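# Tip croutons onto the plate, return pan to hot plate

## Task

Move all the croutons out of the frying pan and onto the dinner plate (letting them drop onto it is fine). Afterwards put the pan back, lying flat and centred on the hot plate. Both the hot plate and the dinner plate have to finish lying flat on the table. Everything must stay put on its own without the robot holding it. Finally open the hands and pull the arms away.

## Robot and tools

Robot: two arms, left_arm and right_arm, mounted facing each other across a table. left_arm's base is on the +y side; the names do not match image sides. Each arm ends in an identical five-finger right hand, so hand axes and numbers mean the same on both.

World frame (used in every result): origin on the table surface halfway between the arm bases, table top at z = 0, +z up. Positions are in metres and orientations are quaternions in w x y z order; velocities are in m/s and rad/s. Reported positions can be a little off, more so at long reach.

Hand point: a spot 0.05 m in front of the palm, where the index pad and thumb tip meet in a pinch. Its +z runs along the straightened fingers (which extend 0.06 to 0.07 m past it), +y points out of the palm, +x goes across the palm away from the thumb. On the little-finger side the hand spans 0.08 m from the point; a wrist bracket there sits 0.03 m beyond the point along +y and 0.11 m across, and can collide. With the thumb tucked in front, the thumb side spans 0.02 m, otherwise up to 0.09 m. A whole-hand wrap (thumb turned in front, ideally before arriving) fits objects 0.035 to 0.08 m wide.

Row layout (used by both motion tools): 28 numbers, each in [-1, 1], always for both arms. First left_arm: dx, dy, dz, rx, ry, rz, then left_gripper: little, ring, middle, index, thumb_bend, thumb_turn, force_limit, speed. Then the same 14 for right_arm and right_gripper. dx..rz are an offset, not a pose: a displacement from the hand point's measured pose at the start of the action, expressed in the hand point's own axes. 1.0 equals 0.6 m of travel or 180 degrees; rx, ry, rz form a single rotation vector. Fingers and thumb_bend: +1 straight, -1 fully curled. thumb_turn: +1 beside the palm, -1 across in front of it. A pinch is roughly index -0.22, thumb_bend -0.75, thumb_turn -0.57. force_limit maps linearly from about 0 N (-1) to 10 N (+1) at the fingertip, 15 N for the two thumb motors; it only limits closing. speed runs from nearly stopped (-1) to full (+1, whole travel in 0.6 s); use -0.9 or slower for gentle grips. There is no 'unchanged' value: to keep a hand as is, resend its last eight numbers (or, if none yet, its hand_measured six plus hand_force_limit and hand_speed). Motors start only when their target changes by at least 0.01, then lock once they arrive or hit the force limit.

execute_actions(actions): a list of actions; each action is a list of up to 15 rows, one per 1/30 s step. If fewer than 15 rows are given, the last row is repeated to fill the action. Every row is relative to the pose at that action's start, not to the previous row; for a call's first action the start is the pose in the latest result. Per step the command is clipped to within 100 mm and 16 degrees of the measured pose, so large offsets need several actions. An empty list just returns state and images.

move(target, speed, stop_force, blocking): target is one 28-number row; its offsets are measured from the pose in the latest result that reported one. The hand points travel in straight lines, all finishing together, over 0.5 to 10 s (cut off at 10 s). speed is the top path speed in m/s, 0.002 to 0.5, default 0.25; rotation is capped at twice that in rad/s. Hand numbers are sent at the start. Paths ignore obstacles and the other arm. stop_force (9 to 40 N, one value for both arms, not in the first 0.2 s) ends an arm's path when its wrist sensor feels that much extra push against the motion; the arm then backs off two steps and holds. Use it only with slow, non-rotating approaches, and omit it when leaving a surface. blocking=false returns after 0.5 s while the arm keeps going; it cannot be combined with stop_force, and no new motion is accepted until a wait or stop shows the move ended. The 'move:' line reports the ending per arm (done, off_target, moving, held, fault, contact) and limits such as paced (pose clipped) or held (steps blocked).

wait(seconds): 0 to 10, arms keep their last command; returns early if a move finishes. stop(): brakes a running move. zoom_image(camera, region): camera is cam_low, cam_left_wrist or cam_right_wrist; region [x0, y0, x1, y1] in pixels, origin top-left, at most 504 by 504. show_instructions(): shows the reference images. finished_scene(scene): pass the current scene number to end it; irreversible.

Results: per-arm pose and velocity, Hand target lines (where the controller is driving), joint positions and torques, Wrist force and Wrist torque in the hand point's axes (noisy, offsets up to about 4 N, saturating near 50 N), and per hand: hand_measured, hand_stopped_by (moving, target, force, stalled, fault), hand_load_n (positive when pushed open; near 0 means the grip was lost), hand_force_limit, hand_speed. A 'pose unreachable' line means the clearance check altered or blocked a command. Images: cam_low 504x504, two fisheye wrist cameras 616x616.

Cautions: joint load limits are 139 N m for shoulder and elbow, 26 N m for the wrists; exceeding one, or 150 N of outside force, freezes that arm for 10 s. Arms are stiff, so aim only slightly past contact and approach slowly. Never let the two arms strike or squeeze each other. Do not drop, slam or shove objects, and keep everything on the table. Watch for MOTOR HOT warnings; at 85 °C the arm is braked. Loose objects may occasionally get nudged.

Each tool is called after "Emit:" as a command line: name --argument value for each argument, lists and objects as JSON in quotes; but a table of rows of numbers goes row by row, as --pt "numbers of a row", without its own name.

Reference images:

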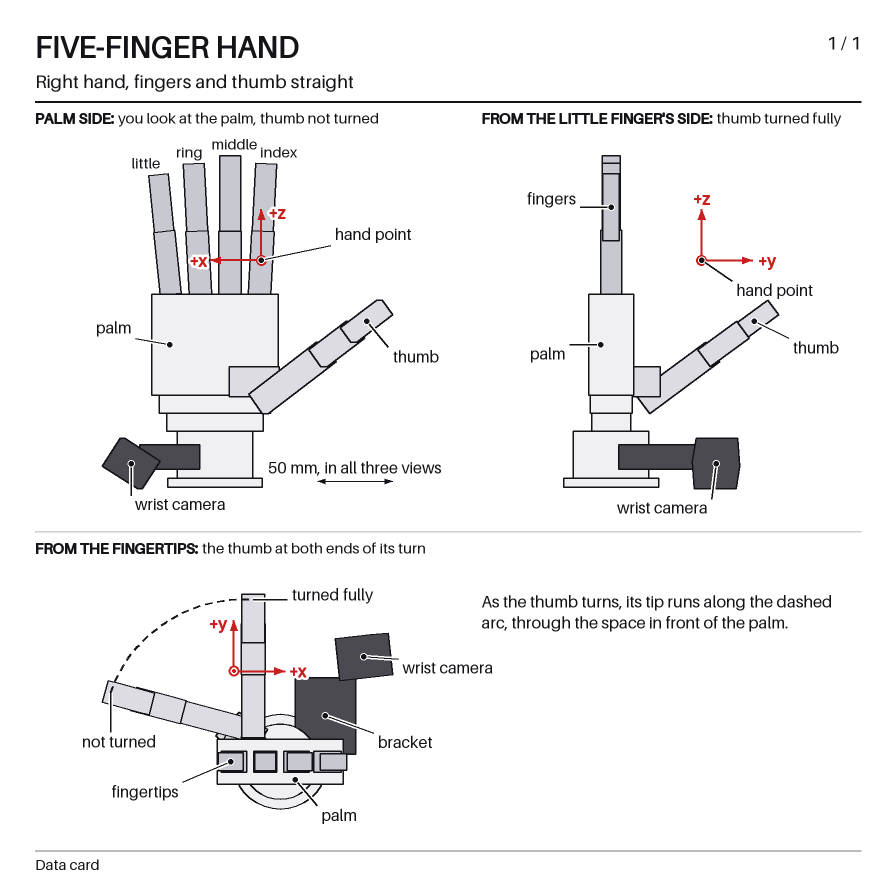

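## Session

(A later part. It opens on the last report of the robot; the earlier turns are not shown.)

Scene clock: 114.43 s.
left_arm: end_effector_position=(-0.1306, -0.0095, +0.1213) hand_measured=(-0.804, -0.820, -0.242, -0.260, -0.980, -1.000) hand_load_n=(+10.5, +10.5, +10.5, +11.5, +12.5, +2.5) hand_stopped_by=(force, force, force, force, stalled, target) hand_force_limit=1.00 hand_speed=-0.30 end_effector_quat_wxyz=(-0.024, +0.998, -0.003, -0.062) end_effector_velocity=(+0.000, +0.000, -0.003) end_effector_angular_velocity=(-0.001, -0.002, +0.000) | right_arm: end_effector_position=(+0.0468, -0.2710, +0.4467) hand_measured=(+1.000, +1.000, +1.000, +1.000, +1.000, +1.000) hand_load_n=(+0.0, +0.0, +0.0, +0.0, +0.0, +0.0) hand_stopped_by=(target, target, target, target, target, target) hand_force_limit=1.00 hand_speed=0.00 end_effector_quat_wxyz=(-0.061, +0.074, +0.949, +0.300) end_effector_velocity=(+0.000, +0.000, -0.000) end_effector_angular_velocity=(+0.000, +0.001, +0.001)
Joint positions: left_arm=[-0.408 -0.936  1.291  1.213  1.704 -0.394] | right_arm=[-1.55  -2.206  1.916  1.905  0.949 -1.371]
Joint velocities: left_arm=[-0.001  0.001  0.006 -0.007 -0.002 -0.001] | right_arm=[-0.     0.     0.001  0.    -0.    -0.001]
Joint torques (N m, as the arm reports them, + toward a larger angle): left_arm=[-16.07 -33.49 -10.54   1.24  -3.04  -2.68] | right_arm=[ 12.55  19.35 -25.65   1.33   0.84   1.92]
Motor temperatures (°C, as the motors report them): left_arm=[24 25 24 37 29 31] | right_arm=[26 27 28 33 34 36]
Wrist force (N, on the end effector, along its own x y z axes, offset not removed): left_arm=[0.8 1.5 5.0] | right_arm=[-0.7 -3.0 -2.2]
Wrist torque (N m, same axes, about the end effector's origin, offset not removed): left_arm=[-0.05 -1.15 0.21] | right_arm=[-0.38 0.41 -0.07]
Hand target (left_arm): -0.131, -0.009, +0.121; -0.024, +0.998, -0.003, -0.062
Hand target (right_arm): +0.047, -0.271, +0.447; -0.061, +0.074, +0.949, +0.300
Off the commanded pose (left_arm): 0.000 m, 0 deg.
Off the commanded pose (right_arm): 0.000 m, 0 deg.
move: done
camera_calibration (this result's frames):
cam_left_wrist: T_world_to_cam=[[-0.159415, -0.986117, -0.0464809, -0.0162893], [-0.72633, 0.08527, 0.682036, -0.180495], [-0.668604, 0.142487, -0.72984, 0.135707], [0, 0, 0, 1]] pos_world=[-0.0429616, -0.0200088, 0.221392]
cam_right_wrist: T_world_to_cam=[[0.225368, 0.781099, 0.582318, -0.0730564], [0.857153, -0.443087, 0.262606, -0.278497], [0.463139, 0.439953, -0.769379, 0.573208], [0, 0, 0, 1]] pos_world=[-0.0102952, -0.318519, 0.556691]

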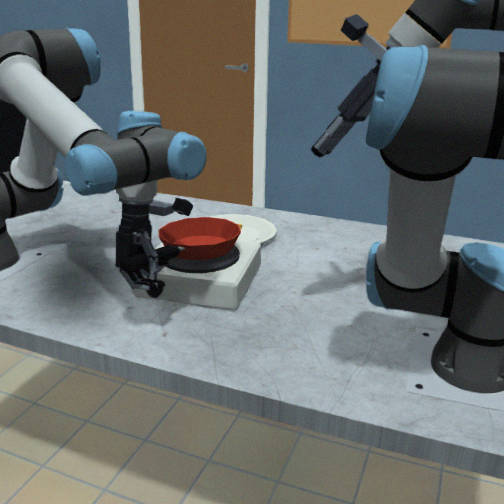

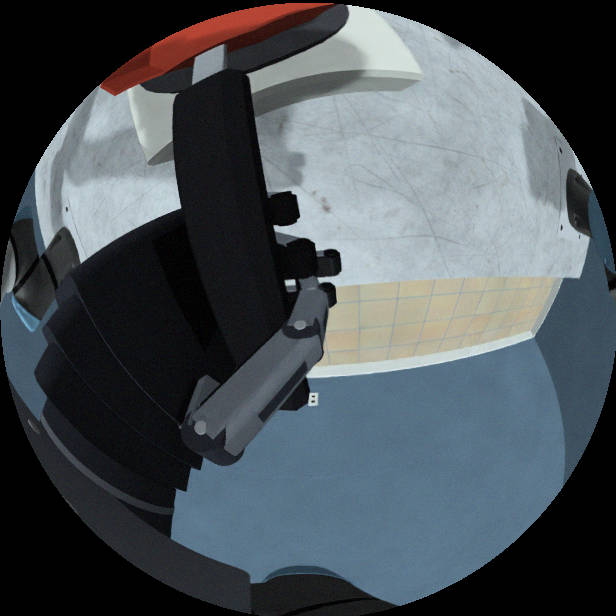

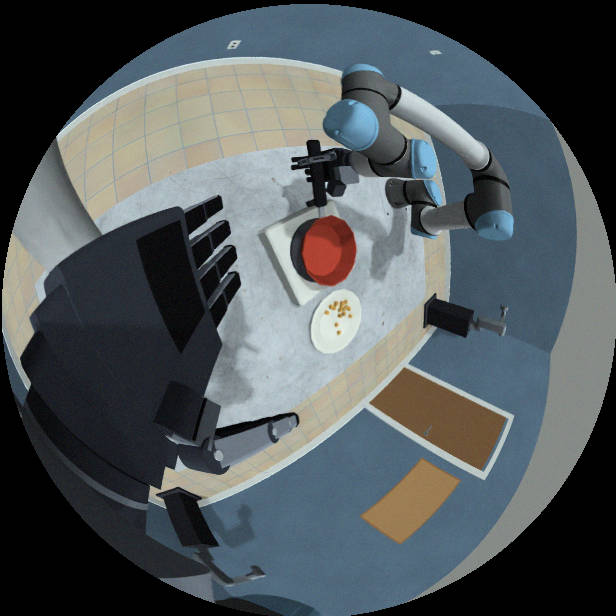

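Emit:
move --target '[0,0,0.007,0,-0.006,0,-0.98,-0.98,-1,-1,-1,-1,1,-0.3,0,0,0,0,0,0,1,1,1,1,1,1,1,0]' --speed 0.01

Emit:
move --target '[0,0,0,0,0,0,1,1,1,1,1,-1,1,-0.3,0,0,0,0,0,0,1,1,1,1,1,1,1,0]'

Emit:
move --target '[0,-0.12,-0.3,0,0,0,1,1,1,1,1,-1,1,-0.3,0,0,0,0,0,0,1,1,1,1,1,1,1,0]' --speed 0.15

Scene clock: 116.70 s.
left_arm: end_effector_position=(-0.1311, -0.0094, +0.1173) hand_measured=(-0.804, -0.820, -0.242, -0.260, -0.980, -1.000) hand_load_n=(+10.5, +10.5, +10.5, +11.5, +12.5, +2.5) hand_stopped_by=(force, force, force, force, stalled, target) hand_force_limit=1.00 hand_speed=-0.30 end_effector_quat_wxyz=(-0.024, +0.997, -0.003, -0.071) end_effector_velocity=(-0.000, -0.000, -0.001) end_effector_angular_velocity=(-0.001, +0.005, -0.000) | right_arm: end_effector_position=(+0.0468, -0.2710, +0.4467) hand_measured=(+1.000, +1.000, +1.000, +1.000, +1.000, +1.000) hand_load_n=(+0.0, +0.0, +0.0, +0.0, +0.0, +0.0) hand_stopped_by=(target, target, target, target, target, target) hand_force_limit=1.00 hand_speed=0.00 end_effector_quat_wxyz=(-0.061, +0.074, +0.949, +0.300) end_effector_velocity=(+0.000, -0.000, +0.000) end_effector_angular_velocity=(-0.000, +0.000, -0.000)
Joint positions: left_arm=[-0.401 -0.934  1.299  1.196  1.72  -0.388] | right_arm=[-1.55  -2.206  1.916  1.905  0.949 -1.371]
Joint velocities: left_arm=[ 0.002  0.001  0.002 -0.005  0.004  0.002] | right_arm=[-0.     0.    -0.     0.     0.     0.001]
Joint torques (N m, as the arm reports them, + toward a larger angle): left_arm=[ 13.04 -32.58 -10.61   1.11   1.55   2.84] | right_arm=[ 12.1   19.29 -25.75   1.25   0.94   1.9 ]
Motor temperatures (°C, as the motors report them): left_arm=[24 25 24 37 29 31] | right_arm=[26 27 28 33 34 36]
Wrist force (N, on the end effector, along its own x y z axes, offset not removed): left_arm=[-0.5 1.7 6.3] | right_arm=[0.2 -2.2 -0.4]
Wrist torque (N m, same axes, about the end effector's origin, offset not removed): left_arm=[-0.11 -0.95 0.14] | right_arm=[-0.40 0.14 -0.09]
Hand target (left_arm): -0.131, -0.009, +0.117; -0.024, +0.997, -0.003, -0.071
Hand target (right_arm): +0.047, -0.271, +0.447; -0.061, +0.074, +0.949, +0.300
Off the commanded pose (left_arm): 0.000 m, 0 deg.
Off the commanded pose (right_arm): 0.000 m, 0 deg.
move: done
camera_calibration (this result's frames):
cam_left_wrist: T_world_to_cam=[[-0.159396, -0.986243, -0.0437886, -0.0166857], [-0.713951, 0.0845272, 0.695075, -0.178057], [-0.681812, 0.142055, -0.717602, 0.129244], [0, 0, 0, 1]] pos_world=[-0.041663, -0.0197653, 0.215778]
cam_right_wrist: T_world_to_cam=[[0.225367, 0.781099, 0.582318, -0.0730565], [0.857153, -0.443087, 0.262606, -0.278497], [0.463139, 0.439953, -0.769379, 0.573208], [0, 0, 0, 1]] pos_world=[-0.0102953, -0.318519, 0.556691]

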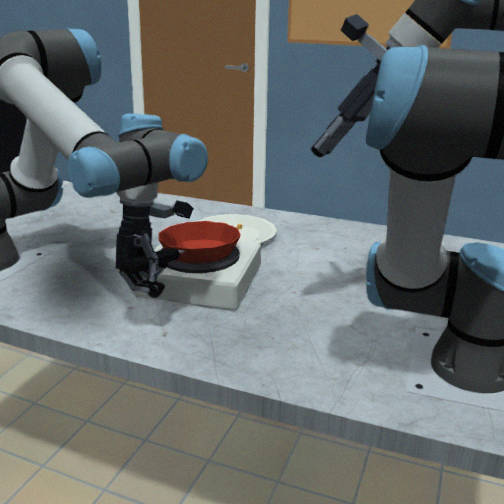

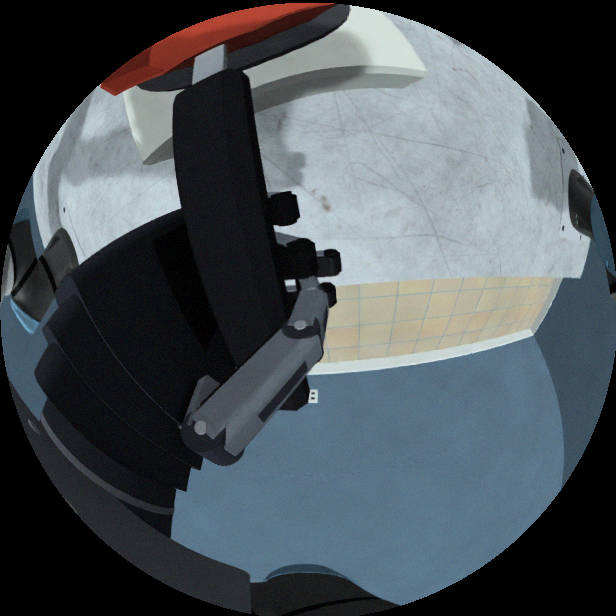

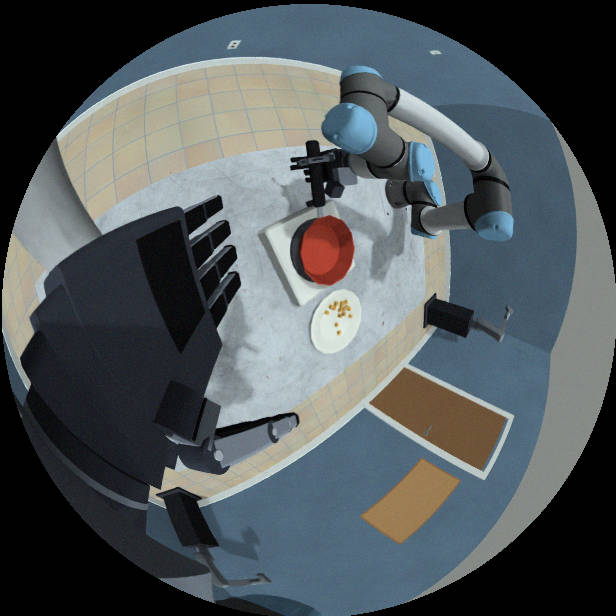

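Scene clock: 119.67 s.
left_arm: end_effector_position=(-0.1311, -0.0093, +0.1173) hand_measured=(+1.000, +1.000, +1.000, +1.000, +1.000, -1.000) hand_load_n=(+0.0, +0.0, +0.0, +0.0, +0.0, +0.0) hand_stopped_by=(target, target, target, target, target, target) hand_force_limit=1.00 hand_speed=-0.30 end_effector_quat_wxyz=(-0.024, +0.997, -0.003, -0.071) end_effector_velocity=(-0.001, -0.000, +0.000) end_effector_angular_velocity=(-0.000, +0.000, -0.002) | right_arm: end_effector_position=(+0.0468, -0.2710, +0.4467) hand_measured=(+1.000, +1.000, +1.000, +1.000, +1.000, +1.000) hand_load_n=(+0.0, +0.0, +0.0, +0.0, +0.0, +0.0) hand_stopped_by=(target, target, target, target, target, target) hand_force_limit=1.00 hand_speed=0.00 end_effector_quat_wxyz=(-0.061, +0.074, +0.949, +0.300) end_effector_velocity=(+0.000, +0.000, +0.000) end_effector_angular_velocity=(+0.000, -0.000, -0.000)
Joint positions: left_arm=[-0.401 -0.934  1.299  1.196  1.72  -0.388] | right_arm=[-1.55  -2.206  1.916  1.905  0.949 -1.371]
Joint velocities: left_arm=[-0.001  0.    -0.001  0.     0.     0.   ] | right_arm=[ 0.     0.    -0.001 -0.    -0.     0.   ]
Joint torques (N m, as the arm reports them, + toward a larger angle): left_arm=[-15.7  -46.65 -21.23   4.3   -2.06  -2.59] | right_arm=[ 13.03  19.59 -25.62   1.32   0.88   1.81]
Motor temperatures (°C, as the motors report them): left_arm=[24 25 24 37 29 31] | right_arm=[26 27 28 33 34 36]
Wrist force (N, on the end effector, along its own x y z axes, offset not removed): left_arm=[1.1 1.8 -0.7] | right_arm=[1.8 -2.9 -1.7]
Wrist torque (N m, same axes, about the end effector's origin, offset not removed): left_arm=[0.19 -0.03 0.16] | right_arm=[-0.53 0.05 0.15]
Hand target (left_arm): -0.131, -0.009, +0.117; -0.024, +0.997, -0.003, -0.071
Hand target (right_arm): +0.047, -0.271, +0.447; -0.061, +0.074, +0.949, +0.300
Off the commanded pose (left_arm): 0.000 m, 0 deg.
Off the commanded pose (right_arm): 0.000 m, 0 deg.
move: done
camera_calibration (this result's frames):
cam_left_wrist: T_world_to_cam=[[-0.159396, -0.986243, -0.0437896, -0.0166854], [-0.713951, 0.0845266, 0.695075, -0.178057], [-0.681811, 0.142056, -0.717603, 0.129245], [0, 0, 0, 1]] pos_world=[-0.041663, -0.0197652, 0.215779]
cam_right_wrist: T_world_to_cam=[[0.225368, 0.781099, 0.582318, -0.0730564], [0.857153, -0.443087, 0.262606, -0.278497], [0.463139, 0.439953, -0.769379, 0.573208], [0, 0, 0, 1]] pos_world=[-0.0102953, -0.318519, 0.556691]

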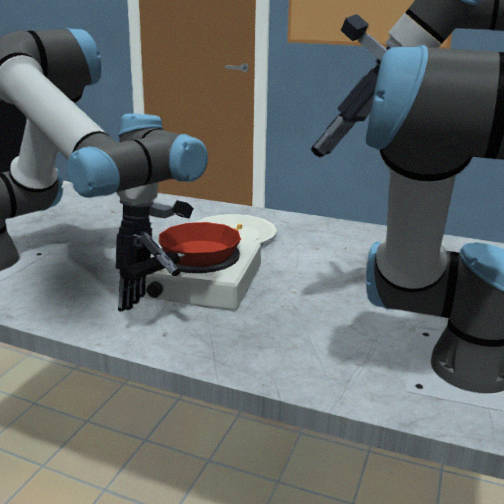

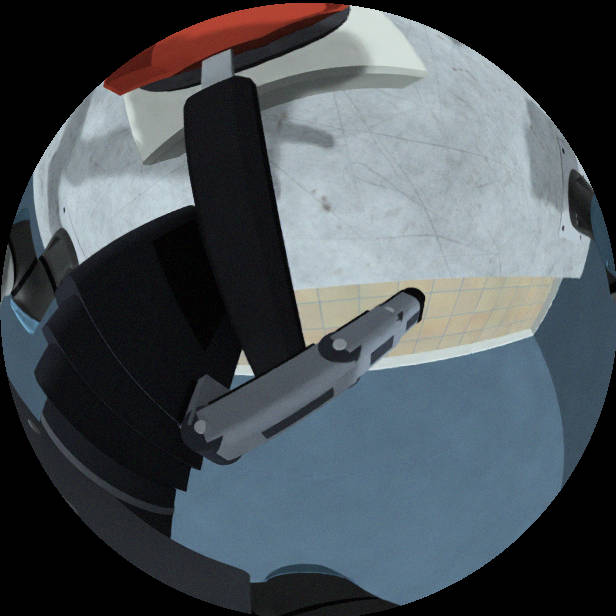

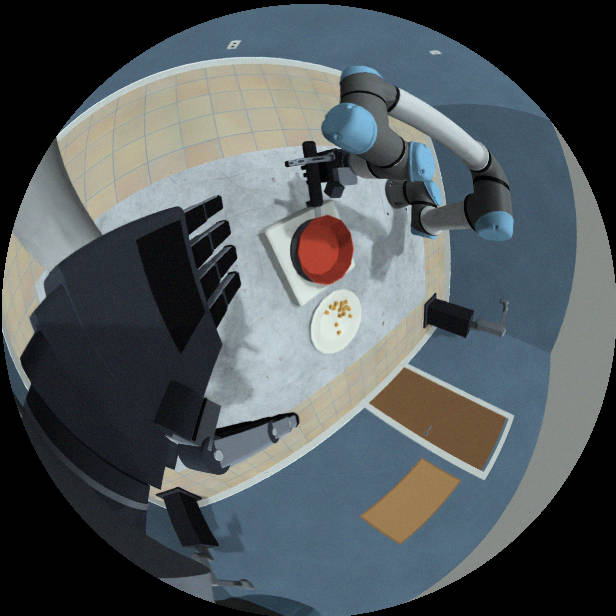

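Scene clock: 121.57 s.
left_arm: end_effector_position=(-0.1050, +0.0542, +0.2981) hand_measured=(+1.000, +1.000, +1.000, +1.000, +1.000, -1.000) hand_load_n=(+0.0, +0.0, +0.0, +0.0, +0.0, +0.0) hand_stopped_by=(target, target, target, target, target, target) hand_force_limit=1.00 hand_speed=-0.30 end_effector_quat_wxyz=(-0.024, +0.997, -0.003, -0.071) end_effector_velocity=(+0.000, +0.001, +0.003) end_effector_angular_velocity=(-0.000, +0.001, +0.000) | right_arm: end_effector_position=(+0.0468, -0.2710, +0.4467) hand_measured=(+1.000, +1.000, +1.000, +1.000, +1.000, +1.000) hand_load_n=(+0.0, +0.0, +0.0, +0.0, +0.0, +0.0) hand_stopped_by=(target, target, target, target, target, target) hand_force_limit=1.00 hand_speed=0.00 end_effector_quat_wxyz=(-0.061, +0.074, +0.949, +0.300) end_effector_velocity=(+0.000, +0.000, +0.000) end_effector_angular_velocity=(+0.001, +0.001, -0.001)
Joint positions: left_arm=[-0.402 -1.19   1.22   1.53   1.72  -0.389] | right_arm=[-1.55  -2.206  1.916  1.905  0.949 -1.371]
Joint velocities: left_arm=[ 0.    -0.003 -0.003  0.006  0.001 -0.   ] | right_arm=[-0.     0.     0.    -0.    -0.001  0.001]
Joint torques (N m, as the arm reports them, + toward a larger angle): left_arm=[-15.38 -38.59 -23.73   4.44   0.1   -2.49] | right_arm=[ 12.77  19.33 -25.88   1.33   1.01   1.86]
Motor temperatures (°C, as the motors report them): left_arm=[24 25 24 37 29 31] | right_arm=[26 27 28 33 34 36]
Wrist force (N, on the end effector, along its own x y z axes, offset not removed): left_arm=[0.4 0.6 -1.0] | right_arm=[-0.8 0.1 -1.1]
Wrist torque (N m, same axes, about the end effector's origin, offset not removed): left_arm=[0.00 0.10 0.12] | right_arm=[-0.13 0.22 -0.04]
Hand target (left_arm): -0.105, +0.054, +0.298; -0.024, +0.997, -0.003, -0.071
Hand target (right_arm): +0.047, -0.271, +0.447; -0.061, +0.074, +0.949, +0.300
Off the commanded pose (left_arm): 0.001 m, 0 deg.
Off the commanded pose (right_arm): 0.000 m, 0 deg.
move: done
camera_calibration (this result's frames):
cam_left_wrist: T_world_to_cam=[[-0.159386, -0.986247, -0.043744, 0.058083], [-0.713937, 0.0845488, 0.695087, -0.290418], [-0.681829, 0.142018, -0.717594, 0.267733], [0, 0, 0, 1]] pos_world=[-0.0155345, 0.0438158, 0.39653]
cam_right_wrist: T_world_to_cam=[[0.225368, 0.781099, 0.582318, -0.0730564], [0.857153, -0.443087, 0.262606, -0.278497], [0.463139, 0.439953, -0.769379, 0.573208], [0, 0, 0, 1]] pos_world=[-0.0102952, -0.318519, 0.556691]

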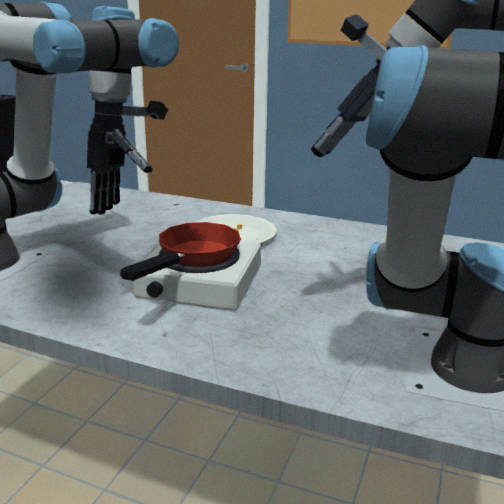

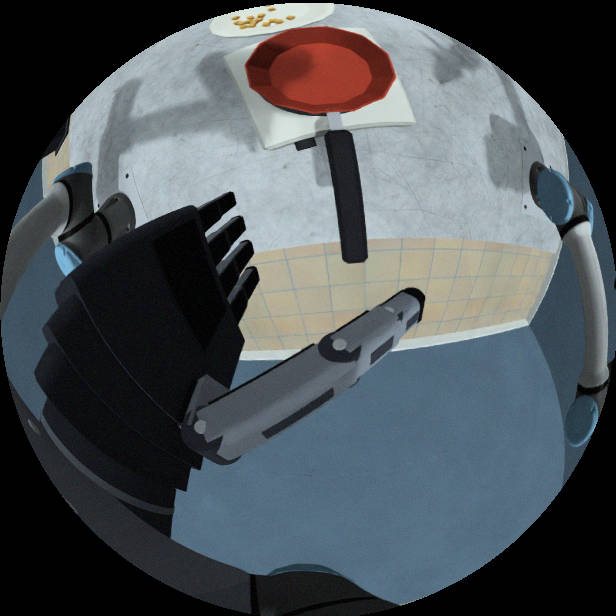

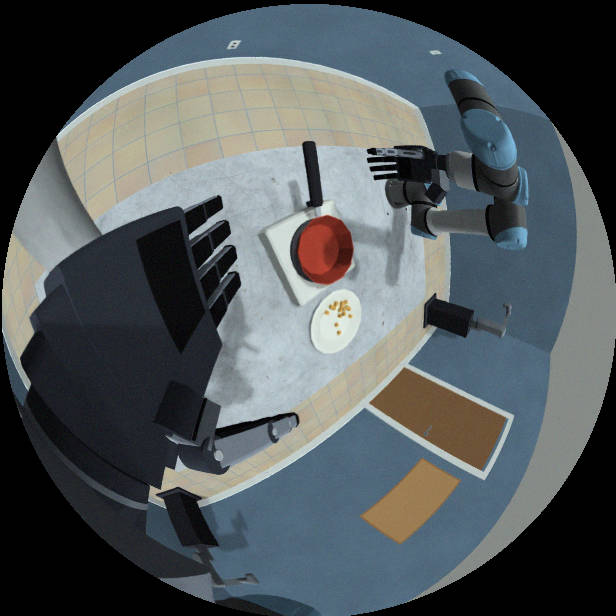

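Emit:
finished_scene --scene 1

The scene is finished: the task was done.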